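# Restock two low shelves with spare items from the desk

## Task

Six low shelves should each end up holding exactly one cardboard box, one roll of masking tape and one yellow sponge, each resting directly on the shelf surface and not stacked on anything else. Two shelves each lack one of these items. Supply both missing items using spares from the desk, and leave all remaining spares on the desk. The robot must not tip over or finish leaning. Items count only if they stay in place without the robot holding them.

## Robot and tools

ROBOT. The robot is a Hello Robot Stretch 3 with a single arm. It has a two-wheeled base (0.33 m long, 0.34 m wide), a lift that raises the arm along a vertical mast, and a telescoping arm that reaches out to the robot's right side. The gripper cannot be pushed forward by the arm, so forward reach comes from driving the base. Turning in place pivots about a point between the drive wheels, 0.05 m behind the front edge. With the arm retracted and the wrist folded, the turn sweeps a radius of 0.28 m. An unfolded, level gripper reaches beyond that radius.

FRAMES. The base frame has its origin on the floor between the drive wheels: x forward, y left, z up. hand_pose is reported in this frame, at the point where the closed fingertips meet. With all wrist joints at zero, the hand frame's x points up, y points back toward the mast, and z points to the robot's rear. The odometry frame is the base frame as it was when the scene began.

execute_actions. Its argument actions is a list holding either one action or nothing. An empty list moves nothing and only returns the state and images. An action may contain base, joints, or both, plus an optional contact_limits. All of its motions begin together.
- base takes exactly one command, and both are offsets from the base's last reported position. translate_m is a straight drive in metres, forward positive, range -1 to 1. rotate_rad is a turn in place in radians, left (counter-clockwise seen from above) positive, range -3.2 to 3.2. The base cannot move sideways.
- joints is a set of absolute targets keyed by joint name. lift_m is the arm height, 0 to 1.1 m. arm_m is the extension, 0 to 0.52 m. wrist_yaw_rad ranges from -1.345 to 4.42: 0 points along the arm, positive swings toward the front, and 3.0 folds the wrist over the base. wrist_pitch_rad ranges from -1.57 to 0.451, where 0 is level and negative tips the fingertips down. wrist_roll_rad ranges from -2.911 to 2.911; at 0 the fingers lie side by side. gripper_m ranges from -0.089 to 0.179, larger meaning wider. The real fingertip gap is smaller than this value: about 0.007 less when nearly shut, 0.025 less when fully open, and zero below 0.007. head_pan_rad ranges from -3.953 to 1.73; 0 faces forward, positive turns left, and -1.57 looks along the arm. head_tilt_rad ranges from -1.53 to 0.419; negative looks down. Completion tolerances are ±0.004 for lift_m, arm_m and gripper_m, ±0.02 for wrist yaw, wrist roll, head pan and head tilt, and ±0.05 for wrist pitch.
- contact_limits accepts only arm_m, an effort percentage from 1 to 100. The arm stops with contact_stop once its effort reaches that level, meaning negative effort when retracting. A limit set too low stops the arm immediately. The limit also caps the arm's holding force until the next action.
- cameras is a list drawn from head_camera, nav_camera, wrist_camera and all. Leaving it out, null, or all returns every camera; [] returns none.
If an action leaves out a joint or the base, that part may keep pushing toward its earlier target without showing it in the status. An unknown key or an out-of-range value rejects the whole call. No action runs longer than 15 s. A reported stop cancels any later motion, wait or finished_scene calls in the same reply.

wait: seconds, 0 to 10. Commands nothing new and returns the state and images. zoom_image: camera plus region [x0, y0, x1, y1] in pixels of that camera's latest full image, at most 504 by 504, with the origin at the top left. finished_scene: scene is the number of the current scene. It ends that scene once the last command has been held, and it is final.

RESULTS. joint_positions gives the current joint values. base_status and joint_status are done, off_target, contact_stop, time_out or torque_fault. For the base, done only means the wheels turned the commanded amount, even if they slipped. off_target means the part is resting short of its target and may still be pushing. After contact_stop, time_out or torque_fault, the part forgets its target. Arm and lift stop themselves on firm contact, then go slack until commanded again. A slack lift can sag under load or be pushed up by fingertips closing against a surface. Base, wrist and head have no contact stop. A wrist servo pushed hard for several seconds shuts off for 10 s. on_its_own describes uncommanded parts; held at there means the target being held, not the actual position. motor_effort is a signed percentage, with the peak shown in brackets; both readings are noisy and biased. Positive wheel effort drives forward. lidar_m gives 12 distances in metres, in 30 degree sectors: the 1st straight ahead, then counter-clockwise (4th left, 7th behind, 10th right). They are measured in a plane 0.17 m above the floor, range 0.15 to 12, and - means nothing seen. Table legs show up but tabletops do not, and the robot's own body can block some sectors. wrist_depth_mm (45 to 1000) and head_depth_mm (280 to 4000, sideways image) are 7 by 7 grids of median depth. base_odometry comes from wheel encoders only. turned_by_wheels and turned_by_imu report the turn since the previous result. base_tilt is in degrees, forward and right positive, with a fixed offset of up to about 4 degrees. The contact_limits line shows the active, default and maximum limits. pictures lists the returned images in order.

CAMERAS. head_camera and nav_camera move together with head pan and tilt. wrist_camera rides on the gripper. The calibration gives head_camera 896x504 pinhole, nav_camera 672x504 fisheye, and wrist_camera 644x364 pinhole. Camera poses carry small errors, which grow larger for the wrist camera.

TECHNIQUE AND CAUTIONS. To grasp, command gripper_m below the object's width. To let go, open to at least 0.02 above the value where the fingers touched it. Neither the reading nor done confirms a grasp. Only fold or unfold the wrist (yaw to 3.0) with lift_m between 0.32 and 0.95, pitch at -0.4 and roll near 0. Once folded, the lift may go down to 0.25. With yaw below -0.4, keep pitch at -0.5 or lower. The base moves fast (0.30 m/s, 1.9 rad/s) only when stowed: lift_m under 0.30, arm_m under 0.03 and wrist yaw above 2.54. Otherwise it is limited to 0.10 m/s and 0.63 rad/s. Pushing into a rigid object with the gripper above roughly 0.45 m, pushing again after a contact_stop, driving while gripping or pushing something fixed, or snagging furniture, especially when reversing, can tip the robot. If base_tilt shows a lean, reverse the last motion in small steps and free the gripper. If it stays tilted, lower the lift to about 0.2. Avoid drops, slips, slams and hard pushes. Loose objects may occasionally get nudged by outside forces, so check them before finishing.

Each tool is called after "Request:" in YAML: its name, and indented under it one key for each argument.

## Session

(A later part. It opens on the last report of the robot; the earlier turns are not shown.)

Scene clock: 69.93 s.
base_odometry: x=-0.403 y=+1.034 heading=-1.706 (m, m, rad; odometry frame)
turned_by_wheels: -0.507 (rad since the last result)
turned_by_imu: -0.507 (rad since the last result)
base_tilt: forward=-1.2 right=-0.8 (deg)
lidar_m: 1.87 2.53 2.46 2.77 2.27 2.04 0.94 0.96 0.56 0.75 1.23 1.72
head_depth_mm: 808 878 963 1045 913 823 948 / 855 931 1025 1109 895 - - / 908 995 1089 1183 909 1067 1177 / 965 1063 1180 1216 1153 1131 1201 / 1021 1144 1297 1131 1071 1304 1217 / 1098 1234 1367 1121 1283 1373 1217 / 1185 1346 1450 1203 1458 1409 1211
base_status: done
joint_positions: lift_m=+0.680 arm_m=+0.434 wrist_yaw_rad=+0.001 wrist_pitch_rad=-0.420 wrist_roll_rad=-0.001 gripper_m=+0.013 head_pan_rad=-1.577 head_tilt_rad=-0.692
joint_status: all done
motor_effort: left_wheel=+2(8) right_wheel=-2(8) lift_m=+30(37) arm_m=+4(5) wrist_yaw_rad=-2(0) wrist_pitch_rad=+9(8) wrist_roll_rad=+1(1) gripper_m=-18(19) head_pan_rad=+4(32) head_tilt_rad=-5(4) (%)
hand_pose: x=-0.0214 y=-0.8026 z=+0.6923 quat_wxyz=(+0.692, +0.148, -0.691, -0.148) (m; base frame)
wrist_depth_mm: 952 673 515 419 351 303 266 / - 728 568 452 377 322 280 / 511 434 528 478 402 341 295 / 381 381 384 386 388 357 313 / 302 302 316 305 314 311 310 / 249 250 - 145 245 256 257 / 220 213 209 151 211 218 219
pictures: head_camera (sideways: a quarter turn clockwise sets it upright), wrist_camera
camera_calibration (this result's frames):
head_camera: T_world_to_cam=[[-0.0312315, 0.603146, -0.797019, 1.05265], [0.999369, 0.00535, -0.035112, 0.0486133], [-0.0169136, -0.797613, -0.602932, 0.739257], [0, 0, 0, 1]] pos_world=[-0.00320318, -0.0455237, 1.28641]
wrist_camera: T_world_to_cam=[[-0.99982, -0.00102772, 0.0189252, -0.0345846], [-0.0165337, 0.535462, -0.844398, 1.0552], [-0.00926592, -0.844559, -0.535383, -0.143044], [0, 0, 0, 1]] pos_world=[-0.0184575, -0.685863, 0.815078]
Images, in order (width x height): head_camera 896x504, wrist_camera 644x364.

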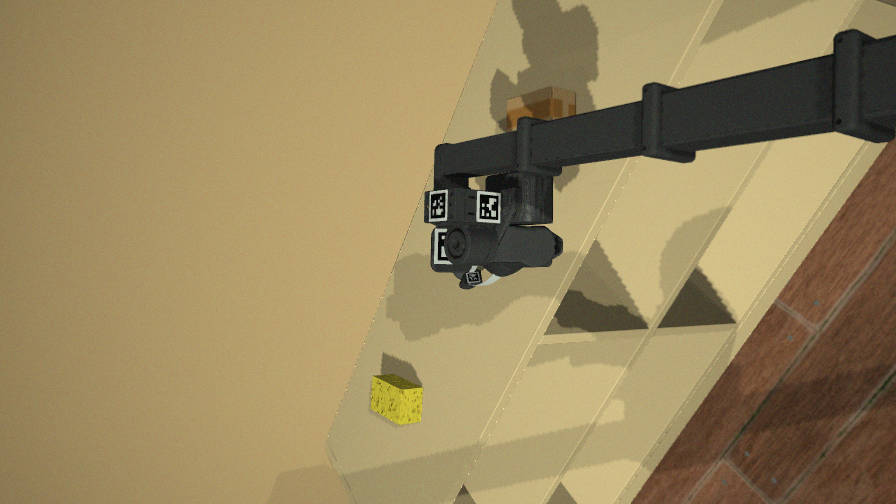

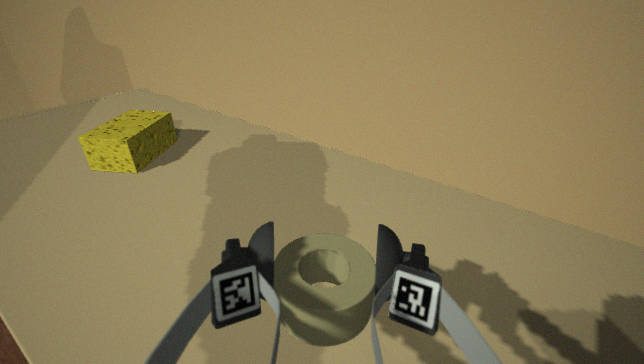

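Request:
execute_actions:
  actions:
    - {"joints":{"lift_m":0.620}}
  cameras: ["wrist_camera"]

Scene clock: 72.10 s.
base_odometry: x=-0.403 y=+1.034 heading=-1.706 (m, m, rad; odometry frame)
turned_by_wheels: +0.000 (rad since the last result)
turned_by_imu: +0.001 (rad since the last result)
base_tilt: forward=-1.2 right=-0.7 (deg)
lidar_m: 1.87 2.53 2.46 2.78 2.27 2.04 0.93 0.96 0.56 0.75 1.23 1.73
head_depth_mm: 809 875 965 1049 920 823 964 / 851 934 1025 1098 897 1004 - / 905 995 1100 1155 995 1075 1174 / 955 1060 1190 1181 1162 1130 1207 / 1028 1140 1290 1128 1085 1303 1222 / 1099 1234 1369 1121 1272 1378 1211 / 1191 1347 1456 1203 1454 1410 1206
base_status: not commanded
joint_positions: lift_m=+0.620 arm_m=+0.434 wrist_yaw_rad=+0.001 wrist_pitch_rad=-0.420 wrist_roll_rad=-0.001 gripper_m=+0.013 head_pan_rad=-1.577 head_tilt_rad=-0.692
joint_status: all done
motor_effort: left_wheel=+2(2) right_wheel=-2(1) lift_m=+30(27) arm_m=+4(4) wrist_yaw_rad=-3(1) wrist_pitch_rad=+8(9) wrist_roll_rad=+1(1) gripper_m=-19(19) head_pan_rad=+3(3) head_tilt_rad=-4(4) (%)
hand_pose: x=-0.0214 y=-0.8026 z=+0.6323 quat_wxyz=(+0.692, +0.148, -0.691, -0.148) (m; base frame)
wrist_depth_mm: 972 668 515 420 350 304 266 / 552 445 523 450 375 323 279 / 358 360 368 370 373 336 295 / 266 270 271 273 273 275 278 / 211 212 222 214 221 216 219 / 175 176 - 146 173 179 181 / 149 150 147 144 148 153 153
pictures: wrist_camera
camera_calibration (this result's frames):
wrist_camera: T_world_to_cam=[[-0.99982, -0.00102808, 0.0189254, -0.0334495], [-0.016534, 0.535462, -0.844397, 1.00454], [-0.0092657, -0.844559, -0.535383, -0.175165], [0, 0, 0, 1]] pos_world=[-0.0184575, -0.685863, 0.755082]
Images, in order (width x height): wrist_camera 644x364.

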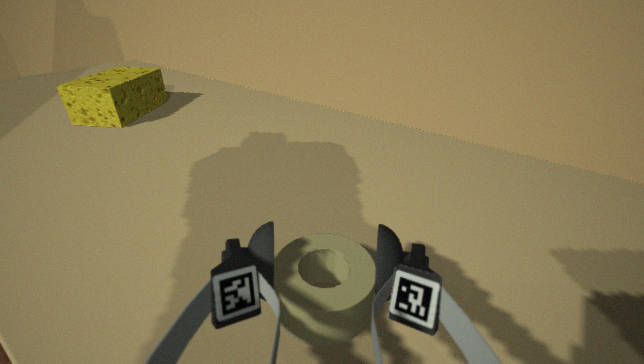

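Request:
execute_actions:
  actions:
    - {"joints":{"gripper_m":0.085}}
  cameras: []

Request:
execute_actions:
  actions:
    - {"joints":{"lift_m":0.67}}
  cameras: ["wrist_camera"]

Request:
execute_actions:
  actions:
    - {"base":{"rotate_rad":0.25},"joints":{"lift_m":0.72,"arm_m":0.36}}
  cameras: ["head_camera"]

Request:
execute_actions:
  actions:
    - {"base":{"translate_m":1.0},"joints":{"lift_m":0.81,"arm_m":0.2,"gripper_m":0.11,"head_pan_rad":-0.6,"head_tilt_rad":-0.6}}
  cameras: ["head_camera","nav_camera"]

Scene clock: 83.60 s.
base_odometry: x=-0.403 y=+1.034 heading=-1.706 (m, m, rad; odometry frame)
turned_by_wheels: +0.000 (rad since the last result)
turned_by_imu: +0.001 (rad since the last result)
base_tilt: forward=-1.3 right=-0.7 (deg)
lidar_m: 1.86 2.53 2.46 2.78 2.27 2.04 0.94 0.96 0.57 0.75 1.23 1.72
head_depth_mm: 806 876 957 1053 918 822 961 / 850 933 1031 1100 898 1009 - / 905 992 1105 1152 987 1073 1176 / 965 1052 1188 1178 1151 1132 1199 / 1030 1146 1285 1128 1077 1299 1214 / 1103 1239 1368 1122 1278 1380 1218 / 1185 1340 1465 1204 1459 1418 1209
base_status: not commanded
joint_positions: lift_m=+0.620 arm_m=+0.434 wrist_yaw_rad=+0.001 wrist_pitch_rad=-0.420 wrist_roll_rad=-0.001 gripper_m=+0.085 head_pan_rad=-1.577 head_tilt_rad=-0.692
joint_status: all done
motor_effort: left_wheel=+2(2) right_wheel=-1(1) lift_m=+30(30) arm_m=+4(4) wrist_yaw_rad=+0(1) wrist_pitch_rad=+8(9) wrist_roll_rad=+1(1) gripper_m=+0(97) head_pan_rad=+3(3) head_tilt_rad=-4(4) (%)
hand_pose: x=-0.0214 y=-0.8026 z=+0.6323 quat_wxyz=(+0.692, +0.148, -0.691, -0.148) (m; base frame)
wrist_depth_mm: 962 675 517 417 352 301 267 / 557 440 522 449 377 321 280 / 359 360 365 373 370 333 294 / 267 268 270 272 273 276 279 / 212 213 223 215 221 217 219 / 176 176 177 147 172 180 181 / 150 150 151 147 152 153 154
pictures: none
No camera images: the call's "cameras" was empty. Leave "cameras" out to get every camera's image.

Scene clock: 84.90 s.
base_odometry: x=-0.403 y=+1.034 heading=-1.706 (m, m, rad; odometry frame)
turned_by_wheels: +0.000 (rad since the last result)
turned_by_imu: +0.000 (rad since the last result)
base_tilt: forward=-1.2 right=-0.8 (deg)
lidar_m: 1.87 2.53 2.45 2.78 2.27 2.04 0.93 0.96 0.56 0.75 1.23 1.73
head_depth_mm: 808 879 964 1049 913 826 944 / 852 934 1025 1103 897 - - / 905 997 1107 1173 885 1081 1173 / 958 1066 1185 1211 1156 1125 1197 / 1028 1146 1292 1120 1077 1302 1215 / 1098 1231 1362 1130 1292 1390 1217 / 1187 1342 1452 1203 1481 1406 1212
base_status: not commanded
joint_positions: lift_m=+0.670 arm_m=+0.434 wrist_yaw_rad=+0.001 wrist_pitch_rad=-0.420 wrist_roll_rad=-0.001 gripper_m=+0.085 head_pan_rad=-1.577 head_tilt_rad=-0.692
joint_status: all done
motor_effort: left_wheel=+2(2) right_wheel=-2(2) lift_m=+40(39) arm_m=+4(4) wrist_yaw_rad=+0(1) wrist_pitch_rad=+9(9) wrist_roll_rad=+1(1) gripper_m=+0(0) head_pan_rad=+3(3) head_tilt_rad=-3(5) (%)
hand_pose: x=-0.0214 y=-0.8026 z=+0.6820 quat_wxyz=(+0.692, +0.148, -0.691, -0.148) (m; base frame)
wrist_depth_mm: 942 680 514 423 353 304 267 / - 695 570 453 380 322 283 / 487 419 495 468 405 341 296 / 359 363 363 369 369 354 310 / 287 287 302 291 300 294 295 / 237 237 239 240 241 243 243 / 203 204 203 183 205 206 207
pictures: wrist_camera
camera_calibration (this result's frames):
wrist_camera: T_world_to_cam=[[-0.99982, -0.00102446, 0.0189254, -0.0343867], [-0.0165331, 0.535373, -0.844454, 1.04644], [-0.00926703, -0.844615, -0.535294, -0.148698], [0, 0, 0, 1]] pos_world=[-0.0184576, -0.685864, 0.804726]
Images, in order (width x height): wrist_camera 644x364.

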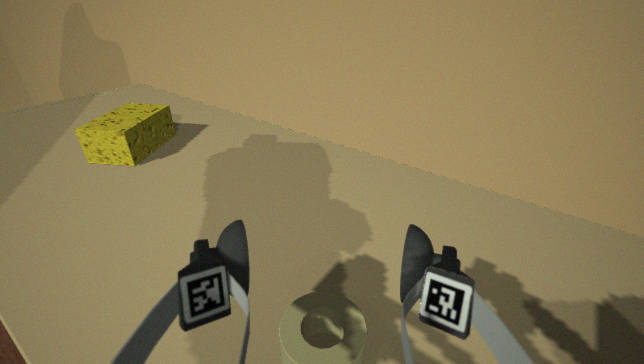

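Scene clock: 86.63 s.
base_odometry: x=-0.403 y=+1.034 heading=-1.457 (m, m, rad; odometry frame)
turned_by_wheels: +0.250 (rad since the last result)
turned_by_imu: +0.251 (rad since the last result)
base_tilt: forward=-1.3 right=-0.8 (deg)
lidar_m: 2.11 2.42 2.46 2.58 2.57 0.93 0.94 0.57 0.91 0.75 1.73 1.73
head_depth_mm: 917 989 1068 1108 918 1010 947 / 1001 1086 1182 1171 942 - 1177 / 1096 1194 1313 1221 1148 1253 1202 / 1210 1340 1428 1192 1247 1366 1223 / 1348 1504 1592 1270 1509 1414 1217 / 1529 1742 1932 1453 1641 1422 1214 / 1765 2036 2349 2108 1692 1413 1206
base_status: done
joint_positions: lift_m=+0.720 arm_m=+0.360 wrist_yaw_rad=+0.000 wrist_pitch_rad=-0.420 wrist_roll_rad=-0.001 gripper_m=+0.085 head_pan_rad=-1.577 head_tilt_rad=-0.692
joint_status: all done
motor_effort: left_wheel=-2(8) right_wheel=+3(10) lift_m=+41(38) arm_m=-4(6) wrist_yaw_rad=+0(2) wrist_pitch_rad=+9(9) wrist_roll_rad=+1(1) gripper_m=+0(0) head_pan_rad=+3(2) head_tilt_rad=-5(4) (%)
hand_pose: x=-0.0214 y=-0.7296 z=+0.7321 quat_wxyz=(+0.692, +0.148, -0.691, -0.147) (m; base frame)
wrist_depth_mm: - - - 749 576 467 389 / - - - 813 611 489 405 / - - 626 588 598 510 422 / - - 515 470 470 471 435 / - - 769 369 378 372 373 / - - 640 330 305 306 307 / 919 927 863 547 260 253 245
pictures: head_camera (sideways: a quarter turn clockwise sets it upright)
camera_calibration (this result's frames):
head_camera: T_world_to_cam=[[-0.0312442, 0.603152, -0.797014, 1.05265], [0.999369, 0.00537139, -0.0351119, 0.0486132], [-0.0168968, -0.797608, -0.602939, 0.739266], [0, 0, 0, 1]] pos_world=[-0.00320221, -0.0455238, 1.28641]
Images, in order (width x height): head_camera 896x504.

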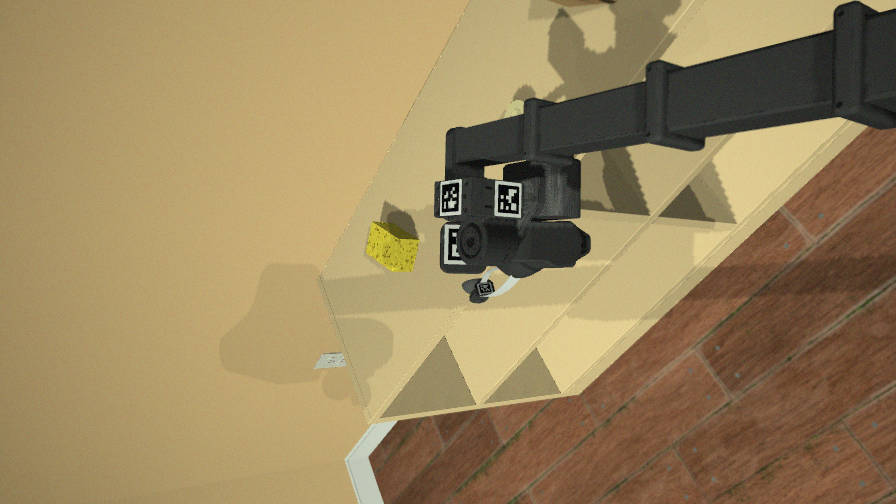

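Scene clock: 97.93 s.
base_odometry: x=-0.289 y=+0.041 heading=-1.457 (m, m, rad; odometry frame)
turned_by_wheels: +0.000 (rad since the last result)
turned_by_imu: +0.004 (rad since the last result)
base_tilt: forward=-1.3 right=-0.8 (deg)
lidar_m: 1.18 1.68 1.75 2.01 2.83 2.40 1.50 1.32 1.38 1.19 1.06 1.15
head_depth_mm: 1232 1330 1427 1221 937 1530 1285 / 1264 1370 1459 1104 933 1523 1282 / 1285 1396 1488 1088 1392 1489 1251 / 1312 1446 1519 1081 1757 1516 1282 / 1342 1467 1547 1083 1739 1509 1270 / 1383 1520 1535 1073 1733 1503 1269 / 1417 1546 1528 1072 1850 1505 1265
base_status: done
joint_positions: lift_m=+0.810 arm_m=+0.200 wrist_yaw_rad=+0.000 wrist_pitch_rad=-0.420 wrist_roll_rad=-0.001 gripper_m=+0.110 head_pan_rad=-0.607 head_tilt_rad=-0.606
joint_status: all done
motor_effort: left_wheel=-2(3) right_wheel=+4(10) lift_m=+41(41) arm_m=-4(3) wrist_yaw_rad=-1(1) wrist_pitch_rad=+8(9) wrist_roll_rad=+1(1) gripper_m=+0(92) head_pan_rad=+2(37) head_tilt_rad=+3(12) (%)
hand_pose: x=-0.0214 y=-0.5696 z=+0.8221 quat_wxyz=(+0.692, +0.148, -0.691, -0.147) (m; base frame)
wrist_depth_mm: 861 995 - - - - - / 900 - - - - - - / 954 - - - - - - / - - 985 - - - - / - - - - - - 954 / - - - - - - - / 982 - - - - 996 976
pictures: head_camera (sideways: a quarter turn clockwise sets it upright), nav_camera (sideways: a quarter turn counterclockwise sets it upright)
camera_calibration (this result's frames):
head_camera: T_world_to_cam=[[-0.457229, 0.274985, -0.845769, 1.11881], [0.563084, 0.825616, -0.0359747, 0.0524017], [0.688388, -0.492688, -0.532335, 0.643108], [0, 0, 0, 1]] pos_world=[0.0393386, -0.0340687, 1.29049]
nav_camera: T_world_to_cam=[[0.43785, -0.345242, 0.830117, -1.03717], [-0.598469, -0.800956, -0.0174479, 0.0791703], [0.670911, -0.48916, -0.557316, 0.678362], [0, 0, 0, 1]] pos_world=[0.0463864, 0.0371641, 1.24042]
Images, in order (width x height): head_camera 896x504, nav_camera 672x504.

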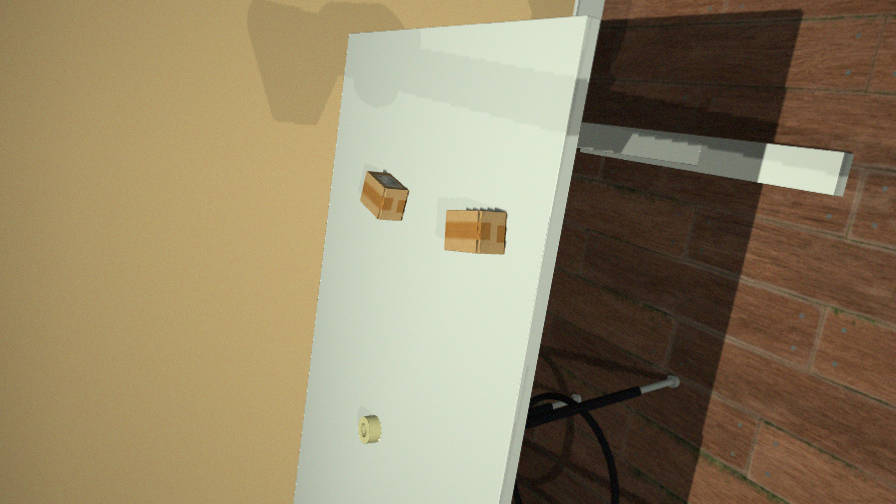

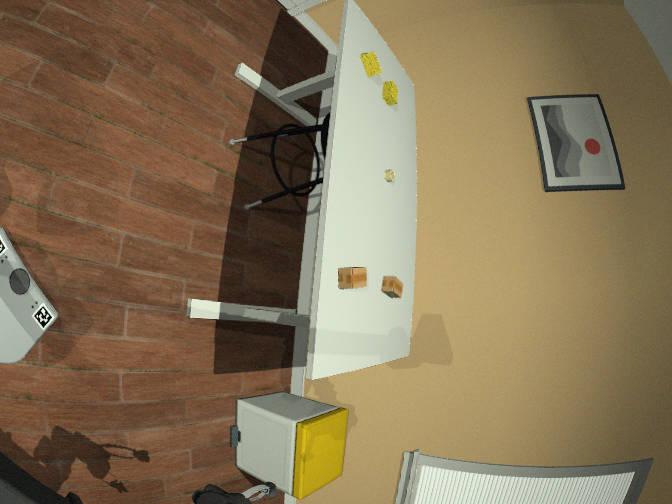

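Request:
execute_actions:
  actions:
    - {"base":{"translate_m":0.46},"joints":{"arm_m":0.3}}
  cameras: []

Request:
execute_actions:
  actions:
    - {"base":{"rotate_rad":1.05},"joints":{"arm_m":0.44,"head_pan_rad":-1.57,"head_tilt_rad":-0.7}}
  cameras: ["head_camera","wrist_camera"]

Scene clock: 104.87 s.
base_odometry: x=-0.236 y=-0.416 heading=-1.457 (m, m, rad; odometry frame)
turned_by_wheels: +0.000 (rad since the last result)
turned_by_imu: +0.002 (rad since the last result)
base_tilt: forward=-1.2 right=-0.7 (deg)
lidar_m: 0.72 1.68 1.35 1.93 3.19 3.16 1.96 1.71 1.39 1.10 0.82 0.74
head_depth_mm: 977 1065 1159 1106 845 682 618 / 997 1082 1197 1100 845 680 1205 / 1020 1117 1229 1093 840 680 1231 / 1042 1143 1253 1086 834 677 1251 / 1069 1178 1292 1083 827 676 1278 / 1095 1205 1319 1078 823 693 1239 / 1120 1228 1346 1064 824 710 1242
base_status: done
joint_positions: lift_m=+0.810 arm_m=+0.300 wrist_yaw_rad=+0.000 wrist_pitch_rad=-0.420 wrist_roll_rad=-0.001 gripper_m=+0.110 head_pan_rad=-0.607 head_tilt_rad=-0.606
joint_status: all done
motor_effort: left_wheel=-2(3) right_wheel=+2(7) lift_m=+41(41) arm_m=+4(8) wrist_yaw_rad=-2(1) wrist_pitch_rad=+9(9) wrist_roll_rad=+1(1) gripper_m=+0(0) head_pan_rad=+3(3) head_tilt_rad=+2(2) (%)
hand_pose: x=-0.0214 y=-0.6687 z=+0.8221 quat_wxyz=(+0.692, +0.148, -0.691, -0.147) (m; base frame)
wrist_depth_mm: 593 674 800 956 - - - / 622 714 854 - - - - / 566 611 903 - - - - / 418 424 983 957 957 - - / 331 335 364 840 890 - - / 274 276 276 859 - - - / 235 236 237 237 - - -
pictures: none
No camera images: the call's "cameras" was empty. Leave "cameras" out to get every camera's image.

Scene clock: 107.50 s.
base_odometry: x=-0.236 y=-0.416 heading=-0.407 (m, m, rad; odometry frame)
turned_by_wheels: +1.050 (rad since the last result)
turned_by_imu: +1.054 (rad since the last result)
base_tilt: forward=-1.2 right=-0.7 (deg)
lidar_m: 1.34 1.93 3.15 3.15 1.96 1.71 1.38 1.10 0.82 0.74 0.72 1.68
head_depth_mm: 988 1085 1182 969 794 - - / 1024 1124 1203 - 744 653 1232 / 1059 1162 1253 907 763 686 1224 / 1094 1194 1291 906 760 1327 1217 / 1125 1239 1269 945 755 1359 1216 / 1163 1305 1261 945 755 1354 1217 / 1207 1352 1248 937 770 1419 1209
base_status: done
joint_positions: lift_m=+0.810 arm_m=+0.440 wrist_yaw_rad=+0.000 wrist_pitch_rad=-0.420 wrist_roll_rad=-0.001 gripper_m=+0.110 head_pan_rad=-1.563 head_tilt_rad=-0.692
joint_status: all done
motor_effort: left_wheel=-2(8) right_wheel=+3(10) lift_m=+41(41) arm_m=+4(4) wrist_yaw_rad=+0(1) wrist_pitch_rad=+8(9) wrist_roll_rad=+1(1) gripper_m=+0(0) head_pan_rad=-3(37) head_tilt_rad=-5(14) (%)
hand_pose: x=-0.0215 y=-0.8087 z=+0.8221 quat_wxyz=(+0.692, +0.148, -0.691, -0.147) (m; base frame)
wrist_depth_mm: 764 669 600 547 494 452 422 / 845 730 653 590 530 485 445 / 566 568 577 582 564 514 475 / 416 419 424 426 431 434 433 / 331 332 336 338 339 342 343 / 275 276 276 261 279 283 283 / 234 234 236 229 238 233 240
pictures: head_camera (sideways: a quarter turn clockwise sets it upright), wrist_camera
camera_calibration (this result's frames):
head_camera: T_world_to_cam=[[-0.0396236, 0.602456, -0.797168, 1.0529], [0.999198, 0.0192534, -0.0351149, 0.0486181], [-0.00580693, -0.79792, -0.602735, 0.738932], [0, 0, 0, 1]] pos_world=[-0.00256849, -0.0456526, 1.28643]
wrist_camera: T_world_to_cam=[[-0.999821, -0.0006948, 0.0189259, -0.0368501], [-0.0163629, 0.534855, -0.844785, 1.16789], [-0.00953569, -0.844943, -0.534771, -0.0795302], [0, 0, 0, 1]] pos_world=[-0.0184918, -0.691878, 0.944785]
Images, in order (width x height): head_camera 896x504, wrist_camera 644x364.

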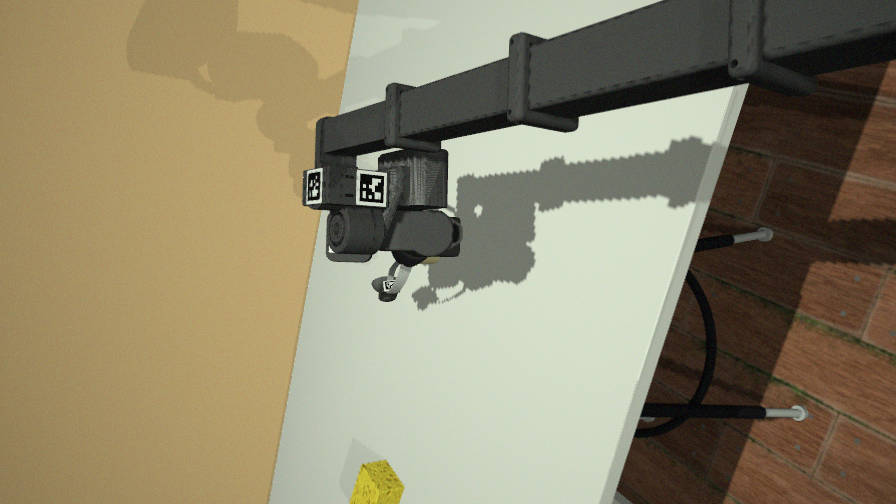

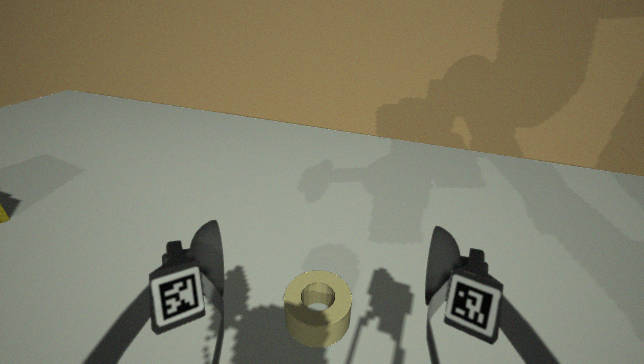

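Request:
execute_actions:
  actions:
    - {"joints":{"arm_m":0.488,"lift_m":0.729,"wrist_yaw_rad":0.02}}
  cameras: ["wrist_camera"]

Scene clock: 110.17 s.
base_odometry: x=-0.236 y=-0.416 heading=-0.407 (m, m, rad; odometry frame)
turned_by_wheels: +0.000 (rad since the last result)
turned_by_imu: +0.001 (rad since the last result)
base_tilt: forward=-1.2 right=-0.7 (deg)
lidar_m: 1.34 1.94 3.15 3.14 1.95 1.71 1.38 1.10 0.82 0.74 0.72 1.68
head_depth_mm: 991 1089 1183 962 773 647 - / 1021 1120 1212 996 - - 1201 / 1055 1160 1252 894 762 684 1232 / 1089 1200 1274 888 761 1328 1222 / 1126 1252 1264 945 757 1355 1213 / 1169 1299 1250 948 754 1345 1221 / 1210 1365 1253 937 773 1416 1210
base_status: not commanded
joint_positions: lift_m=+0.729 arm_m=+0.488 wrist_yaw_rad=+0.019 wrist_pitch_rad=-0.420 wrist_roll_rad=-0.001 gripper_m=+0.110 head_pan_rad=-1.563 head_tilt_rad=-0.692
joint_status: all done
motor_effort: left_wheel=-1(2) right_wheel=+3(3) lift_m=+29(37) arm_m=+4(9) wrist_yaw_rad=-1(3) wrist_pitch_rad=+8(9) wrist_roll_rad=+1(1) gripper_m=+0(0) head_pan_rad=-3(3) head_tilt_rad=-4(4) (%)
hand_pose: x=-0.0173 y=-0.8567 z=+0.7415 quat_wxyz=(+0.694, +0.154, -0.689, -0.141) (m; base frame)
wrist_depth_mm: 720 634 560 504 456 415 386 / 545 562 566 527 486 445 408 / 360 361 362 370 373 376 377 / 264 266 268 269 272 273 276 / 210 211 212 213 214 216 218 / 175 175 176 145 171 178 179 / 149 149 150 144 151 148 152
pictures: wrist_camera
camera_calibration (this result's frames):
wrist_camera: T_world_to_cam=[[-0.999637, -0.0191806, 0.0189272, -0.0470474], [-0.02625, 0.534416, -0.844814, 1.125], [0.00608905, -0.845004, -0.534726, -0.162921], [0, 0, 0, 1]] pos_world=[-0.0165071, -0.739788, 0.864185]
Images, in order (width x height): wrist_camera 644x364.

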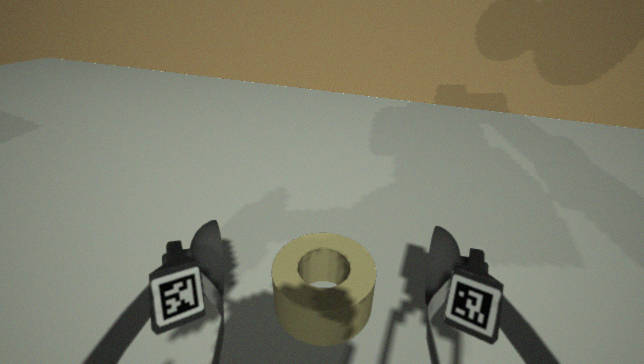

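Request:
execute_actions:
  actions:
    - {"joints":{"gripper_m":0.013}}
  cameras: []

Request:
execute_actions:
  actions:
    - {"joints":{"lift_m":0.79}}
  cameras: ["wrist_camera"]

Scene clock: 115.57 s.
base_odometry: x=-0.236 y=-0.416 heading=-0.407 (m, m, rad; odometry frame)
turned_by_wheels: +0.000 (rad since the last result)
turned_by_imu: +0.001 (rad since the last result)
base_tilt: forward=-1.2 right=-0.8 (deg)
lidar_m: 1.35 1.94 3.16 3.14 1.95 1.71 1.39 1.10 0.82 0.74 0.72 1.68
head_depth_mm: 986 1091 1182 968 772 647 - / 1023 1118 1213 1002 - - 1193 / 1053 1156 1246 891 760 684 1224 / 1092 1208 1273 887 763 1322 1212 / 1126 1244 1268 949 759 1356 1221 / 1167 1297 1262 943 753 1353 1216 / 1212 1357 1250 935 774 1415 1216
base_status: not commanded
joint_positions: lift_m=+0.729 arm_m=+0.488 wrist_yaw_rad=+0.019 wrist_pitch_rad=-0.417 wrist_roll_rad=-0.001 gripper_m=+0.014 head_pan_rad=-1.563 head_tilt_rad=-0.692
joint_status: all done
motor_effort: left_wheel=-2(2) right_wheel=+4(4) lift_m=+29(29) arm_m=+4(4) wrist_yaw_rad=+1(1) wrist_pitch_rad=+7(9) wrist_roll_rad=+1(1) gripper_m=-18(100) head_pan_rad=-3(3) head_tilt_rad=-5(4) (%)
hand_pose: x=-0.0173 y=-0.8571 z=+0.7422 quat_wxyz=(+0.694, +0.153, -0.690, -0.140) (m; base frame)
wrist_depth_mm: 720 633 560 504 454 416 385 / 559 568 571 528 486 445 406 / 360 364 369 371 377 379 383 / 266 268 271 273 275 277 278 / 212 212 222 215 217 217 219 / 175 175 - 146 173 179 180 / 149 150 146 143 147 153 153
pictures: none
No camera images: the call's "cameras" was empty. Leave "cameras" out to get every camera's image.

Scene clock: 116.97 s.
base_odometry: x=-0.236 y=-0.416 heading=-0.407 (m, m, rad; odometry frame)
turned_by_wheels: +0.000 (rad since the last result)
turned_by_imu: +0.000 (rad since the last result)
base_tilt: forward=-1.2 right=-0.7 (deg)
lidar_m: 1.34 1.93 3.14 3.12 1.95 1.71 1.39 1.10 0.82 0.74 0.72 1.69
head_depth_mm: 994 1084 1181 967 791 - - / 1022 1126 1203 998 - 654 1224 / 1048 1160 1245 913 763 682 1228 / 1088 1200 1282 918 759 1331 1216 / 1123 1245 1265 948 758 1352 1218 / 1166 1297 1257 942 754 1347 1204 / 1211 1353 1244 936 773 1414 1211
base_status: not commanded
joint_positions: lift_m=+0.790 arm_m=+0.488 wrist_yaw_rad=+0.019 wrist_pitch_rad=-0.418 wrist_roll_rad=-0.001 gripper_m=+0.014 head_pan_rad=-1.563 head_tilt_rad=-0.692
joint_status: all done
motor_effort: left_wheel=-2(2) right_wheel=+4(4) lift_m=+41(44) arm_m=+4(4) wrist_yaw_rad=+1(1) wrist_pitch_rad=+8(8) wrist_roll_rad=+1(1) gripper_m=-18(18) head_pan_rad=-4(2) head_tilt_rad=-4(4) (%)
hand_pose: x=-0.0173 y=-0.8569 z=+0.8024 quat_wxyz=(+0.694, +0.154, -0.690, -0.141) (m; base frame)
wrist_depth_mm: 722 633 556 501 454 416 382 / 779 687 609 549 483 443 408 / 516 523 524 528 512 475 431 / 379 381 385 390 390 395 397 / 302 302 317 307 308 311 312 / 251 250 - 145 246 256 257 / 214 214 209 143 210 217 219
pictures: wrist_camera
camera_calibration (this result's frames):
wrist_camera: T_world_to_cam=[[-0.999637, -0.0191487, 0.0189266, -0.0481736], [-0.026224, 0.533249, -0.845552, 1.17614], [0.00609861, -0.845742, -0.533558, -0.132074], [0, 0, 0, 1]] pos_world=[-0.0165077, -0.739796, 0.924927]
Images, in order (width x height): wrist_camera 644x364.

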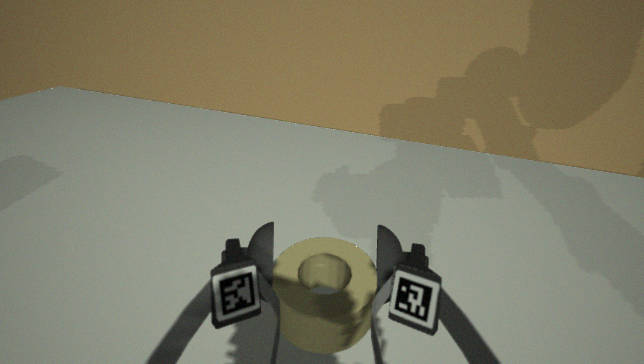

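Request:
execute_actions:
  actions:
    - {"base":{"rotate_rad":-1.275},"joints":{"arm_m":0.0,"wrist_yaw_rad":2.62,"head_pan_rad":-2.9,"head_tilt_rad":-0.6}}
  cameras: ["wrist_camera","nav_camera"]

Request:
execute_actions:
  actions:
    - {"base":{"translate_m":-1.0},"joints":{"lift_m":0.288}}
  cameras: ["wrist_camera","head_camera"]

Scene clock: 122.70 s.
base_odometry: x=-0.236 y=-0.416 heading=-1.682 (m, m, rad; odometry frame)
turned_by_wheels: -1.275 (rad since the last result)
turned_by_imu: -1.278 (rad since the last result)
base_tilt: forward=-1.2 right=-0.8 (deg)
lidar_m: 0.72 1.72 1.35 1.56 2.17 3.13 2.37 1.71 1.66 1.10 0.82 0.74
head_depth_mm: 2915 3166 3140 2454 1897 1542 - / 2672 2915 2875 2458 1883 1526 - / 2473 2682 2505 2440 1871 1520 1298 / 2293 2451 2640 2407 1861 1514 1277 / 2109 2317 2504 2350 1879 1511 1266 / 1959 2136 2134 2159 1855 1507 1271 / 1847 1998 2051 2055 1816 1504 1270
base_status: done
joint_positions: lift_m=+0.790 arm_m=+0.000 wrist_yaw_rad=+2.619 wrist_pitch_rad=-0.419 wrist_roll_rad=-0.001 gripper_m=+0.014 head_pan_rad=-2.893 head_tilt_rad=-0.606
joint_status: all done
motor_effort: left_wheel=+3(8) right_wheel=-2(10) lift_m=+41(41) arm_m=-4(5) wrist_yaw_rad=+0(1) wrist_pitch_rad=+8(8) wrist_roll_rad=+0(1) gripper_m=-17(18) head_pan_rad=-3(39) head_tilt_rad=+3(13) (%)
hand_pose: x=+0.0907 y=+0.0489 z=+0.8023 quat_wxyz=(+0.321, +0.706, -0.036, +0.631) (m; base frame)
wrist_depth_mm: - - - - - - - / - - - - - - 873 / - - - - - - 587 / - - - - - - 995 / - - - - - - - / - - - 146 - - - / - - 960 143 976 - 964
pictures: nav_camera (sideways: a quarter turn counterclockwise sets it upright), wrist_camera
camera_calibration (this result's frames):
nav_camera: T_world_to_cam=[[-0.547696, -0.104171, 0.830167, -1.03122], [-0.212285, 0.977052, -0.017451, 0.0768186], [-0.809298, -0.18579, -0.557241, 0.687294], [0, 0, 0, 1]] pos_world=[0.00773636, -0.054787, 1.24042]
wrist_camera: T_world_to_cam=[[0.86645, -0.498922, 0.018468, -0.068286], [-0.253098, -0.470824, -0.845143, 0.765166], [0.430356, 0.7276, -0.534222, 0.518344], [0, 0, 0, 1]] pos_world=[0.029756, -0.0509576, 0.924846]
Images, in order (width x height): nav_camera 672x504, wrist_camera 644x364.

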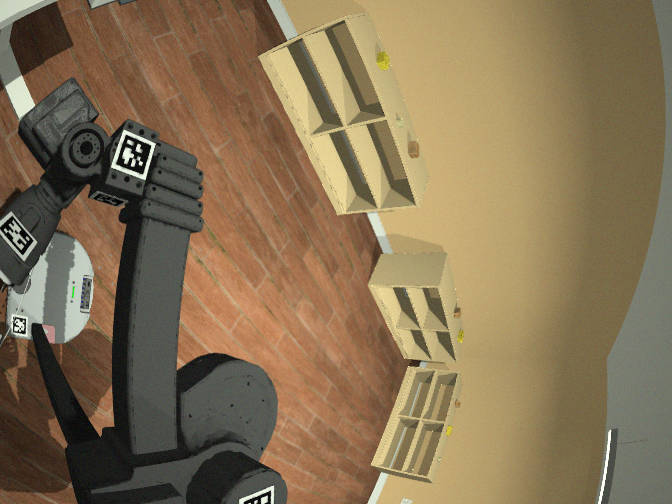

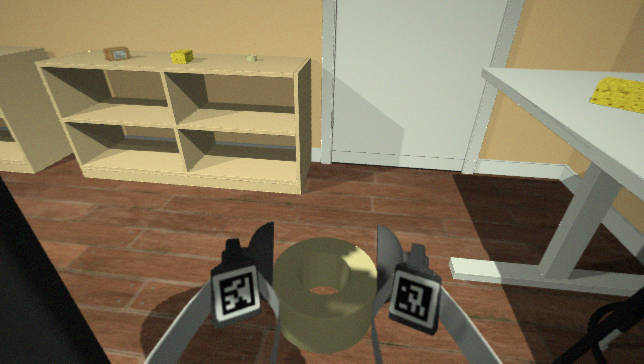

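Scene clock: 130.77 s.
base_odometry: x=-0.126 y=+0.578 heading=-1.682 (m, m, rad; odometry frame)
turned_by_wheels: +0.000 (rad since the last result)
turned_by_imu: -0.001 (rad since the last result)
base_tilt: forward=-1.2 right=-0.7 (deg)
lidar_m: 2.01 2.00 2.00 2.11 2.76 2.33 1.39 1.10 1.13 1.43 1.60 1.58
head_depth_mm: 2109 2372 2351 2376 1886 1532 1291 / 1904 2152 1954 2091 1868 1522 1276 / 1761 1940 1999 2005 1868 1512 1286 / 1623 1767 1849 1679 1811 1510 1272 / 1496 1626 1763 1859 1864 1510 1279 / 1404 1523 1661 1838 1852 1518 1262 / 1319 1413 1542 1681 1777 1507 1263
base_status: done
joint_positions: lift_m=+0.288 arm_m=+0.000 wrist_yaw_rad=+2.619 wrist_pitch_rad=-0.419 wrist_roll_rad=-0.001 gripper_m=+0.014 head_pan_rad=-2.893 head_tilt_rad=-0.605
joint_status: all done
motor_effort: left_wheel=+3(7) right_wheel=-1(9) lift_m=+30(30) arm_m=-4(4) wrist_yaw_rad=+0(0) wrist_pitch_rad=+8(8) wrist_roll_rad=+1(1) gripper_m=-18(18) head_pan_rad=-4(3) head_tilt_rad=+2(3) (%)
hand_pose: x=+0.0907 y=+0.0488 z=+0.3006 quat_wxyz=(+0.321, +0.706, -0.036, +0.631) (m; base frame)
wrist_depth_mm: - - - - - - - / - - - - - - - / - - - - - - - / 810 809 816 827 827 826 823 / 634 632 665 644 652 652 657 / 535 525 - 146 521 540 537 / - 461 453 143 442 457 458
pictures: head_camera (sideways: a quarter turn clockwise sets it upright), wrist_camera
camera_calibration (this result's frames):
head_camera: T_world_to_cam=[[0.506695, 0.16469, -0.846249, 1.11356], [0.25405, -0.966521, -0.0359823, 0.0542969], [-0.823844, -0.196758, -0.531571, 0.651339], [0, 0, 0, 1]] pos_world=[-0.0414273, -0.00275645, 1.29053]
wrist_camera: T_world_to_cam=[[0.86648, -0.498871, 0.018468, -0.059011], [-0.253218, -0.471091, -0.844958, 0.341115], [0.430225, 0.727462, -0.534514, 0.250469], [0, 0, 0, 1]] pos_world=[0.0297503, -0.0509498, 0.423197]
Images, in order (width x height): head_camera 896x504, wrist_camera 644x364.

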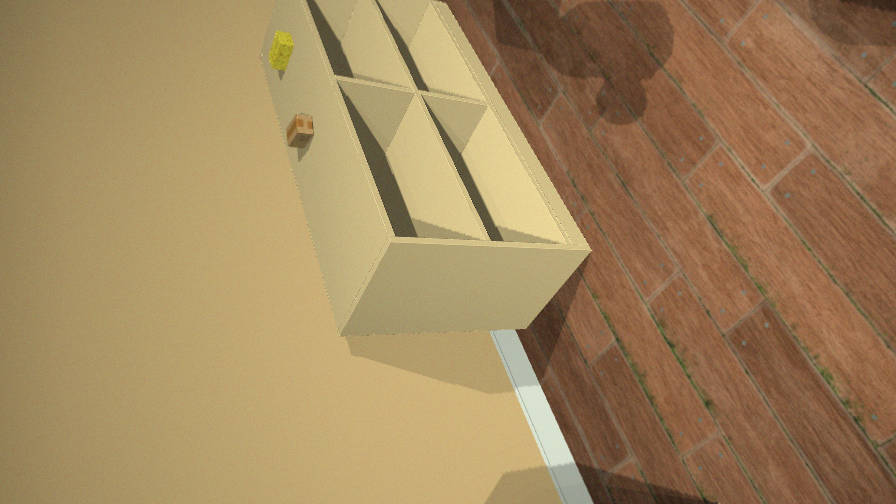

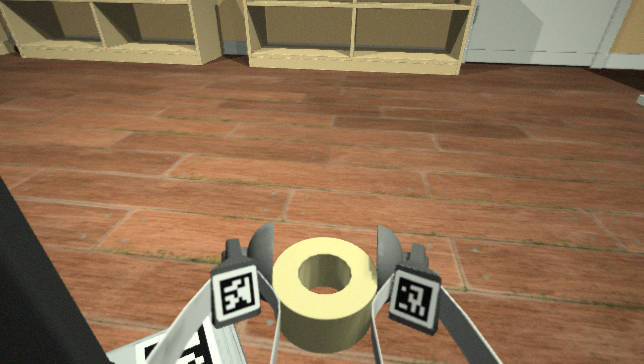

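Request:
execute_actions:
  actions:
    - {"base":{"translate_m":-0.8}}
  cameras: []

Request:
execute_actions:
  actions:
    - {"base":{"rotate_rad":-1.17},"joints":{"lift_m":0.67,"arm_m":0.1,"wrist_yaw_rad":0.0,"head_pan_rad":-1.57,"head_tilt_rad":-0.7}}
  cameras: ["head_camera","wrist_camera"]

Scene clock: 137.00 s.
base_odometry: x=-0.037 y=+1.373 heading=-1.682 (m, m, rad; odometry frame)
turned_by_wheels: +0.000 (rad since the last result)
turned_by_imu: +0.000 (rad since the last result)
base_tilt: forward=-1.2 right=-0.8 (deg)
lidar_m: 2.51 2.45 2.38 2.55 1.99 1.68 1.05 0.63 0.99 0.73 1.17 2.22
head_depth_mm: 1432 1612 1786 1440 1723 1538 1290 / 1298 1454 1636 1312 1351 1484 1284 / 1188 1315 1479 1261 1292 1429 1284 / 1101 1202 1336 1293 1102 1216 1258 / 1020 1111 1224 1268 993 1112 1218 / 947 1027 1128 1201 988 939 1138 / 891 959 1038 1132 1050 1240 1269
base_status: done
joint_positions: lift_m=+0.288 arm_m=+0.000 wrist_yaw_rad=+2.619 wrist_pitch_rad=-0.419 wrist_roll_rad=-0.001 gripper_m=+0.014 head_pan_rad=-2.893 head_tilt_rad=-0.605
joint_status: not commanded
motor_effort: left_wheel=+2(8) right_wheel=-2(11) lift_m=+30(30) arm_m=-4(4) wrist_yaw_rad=+1(1) wrist_pitch_rad=+9(8) wrist_roll_rad=+1(1) gripper_m=-18(18) head_pan_rad=-3(3) head_tilt_rad=+2(3) (%)
hand_pose: x=+0.0907 y=+0.0488 z=+0.3005 quat_wxyz=(+0.321, +0.706, -0.036, +0.631) (m; base frame)
wrist_depth_mm: - - - - - - - / - - - - - - - / - - - - - - - / 796 807 821 804 827 823 830 / 640 636 662 654 646 656 655 / 532 528 - 145 517 533 540 / - 461 450 143 443 456 461
pictures: none
No camera images: the call's "cameras" was empty. Leave "cameras" out to get every camera's image.

Scene clock: 141.30 s.
base_odometry: x=-0.037 y=+1.373 heading=-2.852 (m, m, rad; odometry frame)
turned_by_wheels: -1.170 (rad since the last result)
turned_by_imu: -1.172 (rad since the last result)
base_tilt: forward=-1.2 right=-0.8 (deg)
lidar_m: 1.17 2.22 2.32 2.67 2.38 2.52 1.78 1.67 1.05 0.63 0.99 0.73
head_depth_mm: 1187 1350 1471 1195 1369 1438 1243 / 1105 1242 1394 1152 1301 1411 - / 1047 1169 1325 1139 1193 1344 - / 985 1090 1228 1136 991 915 - / 930 1025 1150 1133 955 1128 1195 / 882 969 1080 1143 1267 1390 1221 / 843 913 1017 1137 1279 1372 1204
base_status: done
joint_positions: lift_m=+0.670 arm_m=+0.100 wrist_yaw_rad=+0.001 wrist_pitch_rad=-0.419 wrist_roll_rad=-0.001 gripper_m=+0.014 head_pan_rad=-1.577 head_tilt_rad=-0.692
joint_status: all done
motor_effort: left_wheel=+2(11) right_wheel=-2(9) lift_m=+41(34) arm_m=+4(3) wrist_yaw_rad=+0(2) wrist_pitch_rad=+8(8) wrist_roll_rad=+1(1) gripper_m=-18(18) head_pan_rad=+3(37) head_tilt_rad=-4(14) (%)
hand_pose: x=-0.0214 y=-0.4688 z=+0.6822 quat_wxyz=(+0.692, +0.148, -0.691, -0.147) (m; base frame)
wrist_depth_mm: 520 568 645 741 869 - - / 547 604 677 762 806 732 829 / 583 645 543 509 514 608 - / 623 695 424 411 850 777 - / 655 746 702 700 710 854 - / 705 808 - 145 902 984 - / 761 845 801 143 810 874 879
pictures: head_camera (sideways: a quarter turn clockwise sets it upright), wrist_camera
camera_calibration (this result's frames):
head_camera: T_world_to_cam=[[-0.0312771, 0.602966, -0.797153, 1.05283], [0.999369, 0.00541592, -0.0351146, 0.0486167], [-0.0168556, -0.797748, -0.602755, 0.739025], [0, 0, 0, 1]] pos_world=[-0.00319984, -0.0455279, 1.28643]
wrist_camera: T_world_to_cam=[[-0.999829, -0.000780045, 0.0184595, -0.0336203], [-0.0160167, 0.534641, -0.844927, 0.867839], [-0.0092101, -0.845079, -0.534563, 0.132682], [0, 0, 0, 1]] pos_world=[-0.0184926, -0.351882, 0.804808]
Images, in order (width x height): head_camera 896x504, wrist_camera 644x364.

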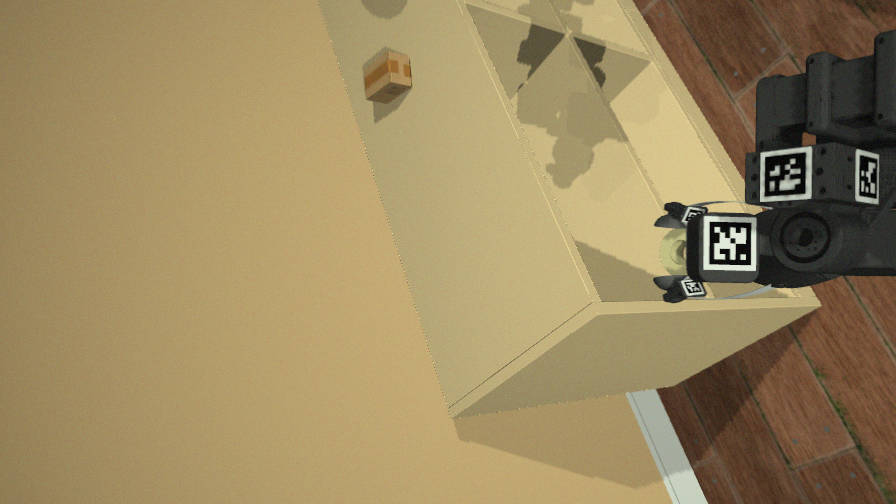

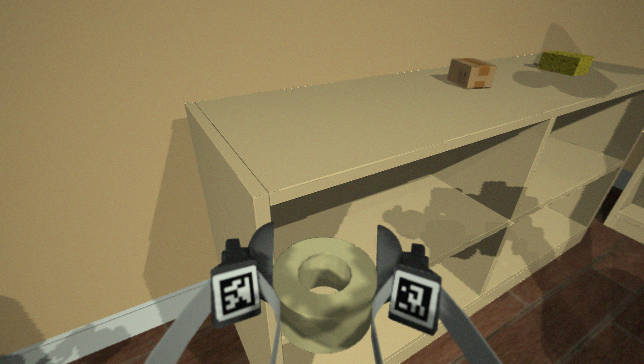

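Request:
execute_actions:
  actions:
    - {"joints":{"arm_m":0.47,"lift_m":0.66}}
  cameras: ["wrist_camera"]

Request:
execute_actions:
  actions:
    - {"joints":{"lift_m":0.621}}
  cameras: ["wrist_camera"]

Scene clock: 146.40 s.
base_odometry: x=-0.037 y=+1.373 heading=-2.852 (m, m, rad; odometry frame)
turned_by_wheels: +0.000 (rad since the last result)
turned_by_imu: +0.001 (rad since the last result)
base_tilt: forward=-1.2 right=-0.8 (deg)
lidar_m: 1.17 2.22 2.32 2.67 2.38 2.52 1.78 1.68 1.05 0.63 0.99 0.73
head_depth_mm: 1184 1346 1476 1190 1373 1432 1255 / 1098 1248 1394 1149 1354 1438 - / 1044 1164 1319 1225 1196 1332 1222 / 981 1090 1241 1218 1150 1250 1221 / 926 1023 1151 1127 952 1122 1197 / 881 973 1079 1147 1264 1383 1209 / 842 914 1013 1129 1292 1371 1222
base_status: not commanded
joint_positions: lift_m=+0.660 arm_m=+0.470 wrist_yaw_rad=+0.000 wrist_pitch_rad=-0.419 wrist_roll_rad=-0.001 gripper_m=+0.014 head_pan_rad=-1.577 head_tilt_rad=-0.692
joint_status: all done
motor_effort: left_wheel=+2(3) right_wheel=-2(2) lift_m=+30(37) arm_m=+4(6) wrist_yaw_rad=-1(1) wrist_pitch_rad=+9(9) wrist_roll_rad=+0(1) gripper_m=-18(18) head_pan_rad=+2(4) head_tilt_rad=-4(4) (%)
hand_pose: x=-0.0214 y=-0.8387 z=+0.6725 quat_wxyz=(+0.692, +0.148, -0.691, -0.147) (m; base frame)
wrist_depth_mm: 286 315 356 405 482 585 744 / 301 333 381 440 527 645 770 / 318 358 412 469 484 461 405 / 337 365 348 349 352 356 357 / 272 273 284 275 278 279 282 / 226 226 - 145 222 230 231 / 192 192 188 143 190 196 197
pictures: wrist_camera
camera_calibration (this result's frames):
wrist_camera: T_world_to_cam=[[-0.999829, -0.000729328, 0.0184596, -0.0337004], [-0.0159888, 0.534715, -0.844881, 1.05753], [-0.00925442, -0.845032, -0.534636, -0.185029], [0, 0, 0, 1]] pos_world=[-0.0184983, -0.72186, 0.79519]
Images, in order (width x height): wrist_camera 644x364.

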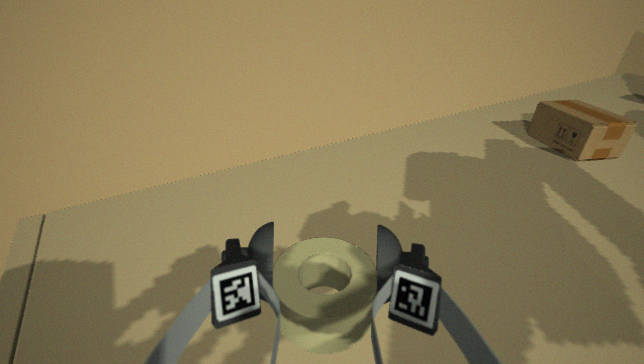

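Scene clock: 147.57 s.
base_odometry: x=-0.037 y=+1.373 heading=-2.852 (m, m, rad; odometry frame)
turned_by_wheels: +0.000 (rad since the last result)
turned_by_imu: +0.000 (rad since the last result)
base_tilt: forward=-1.2 right=-0.8 (deg)
lidar_m: 1.17 2.22 2.32 2.67 2.38 2.52 1.78 1.68 1.05 0.63 0.99 0.73
head_depth_mm: 1180 1348 1472 1199 1383 1427 1233 / 1105 1250 1403 1144 1338 1432 - / 1035 1162 1325 1177 1190 1327 1226 / 984 1094 1228 1181 1184 1253 1220 / 931 1031 1157 1127 958 1124 1197 / 884 972 1077 1151 1266 1393 1220 / 840 918 1011 1129 1280 1381 1201
base_status: not commanded
joint_positions: lift_m=+0.621 arm_m=+0.470 wrist_yaw_rad=+0.000 wrist_pitch_rad=-0.419 wrist_roll_rad=-0.001 gripper_m=+0.014 head_pan_rad=-1.577 head_tilt_rad=-0.692
joint_status: all done
motor_effort: left_wheel=+2(3) right_wheel=-2(2) lift_m=+30(27) arm_m=+4(4) wrist_yaw_rad=+0(1) wrist_pitch_rad=+8(8) wrist_roll_rad=+1(1) gripper_m=-18(18) head_pan_rad=+2(2) head_tilt_rad=-4(4) (%)
hand_pose: x=-0.0214 y=-0.8387 z=+0.6335 quat_wxyz=(+0.692, +0.148, -0.691, -0.147) (m; base frame)
wrist_depth_mm: 286 314 353 408 479 585 743 / 301 333 381 440 524 602 413 / 318 354 388 375 374 380 367 / 269 270 271 274 277 277 279 / 213 214 224 217 218 219 220 / 177 177 - 146 174 181 182 / 151 151 148 143 149 155 155
pictures: wrist_camera
camera_calibration (this result's frames):
wrist_camera: T_world_to_cam=[[-0.999829, -0.000729453, 0.0184595, -0.0329805], [-0.0159889, 0.534715, -0.844881, 1.02458], [-0.00925428, -0.845032, -0.534636, -0.205884], [0, 0, 0, 1]] pos_world=[-0.0184982, -0.721863, 0.756186]
Images, in order (width x height): wrist_camera 644x364.

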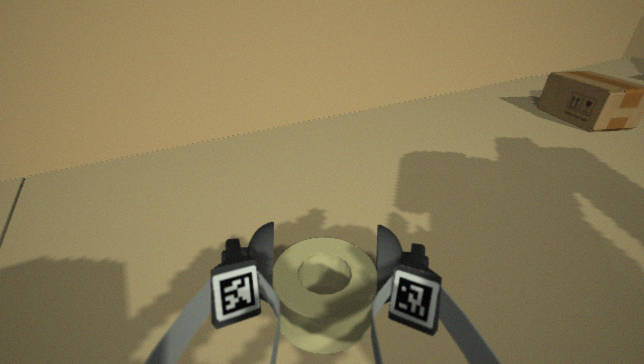

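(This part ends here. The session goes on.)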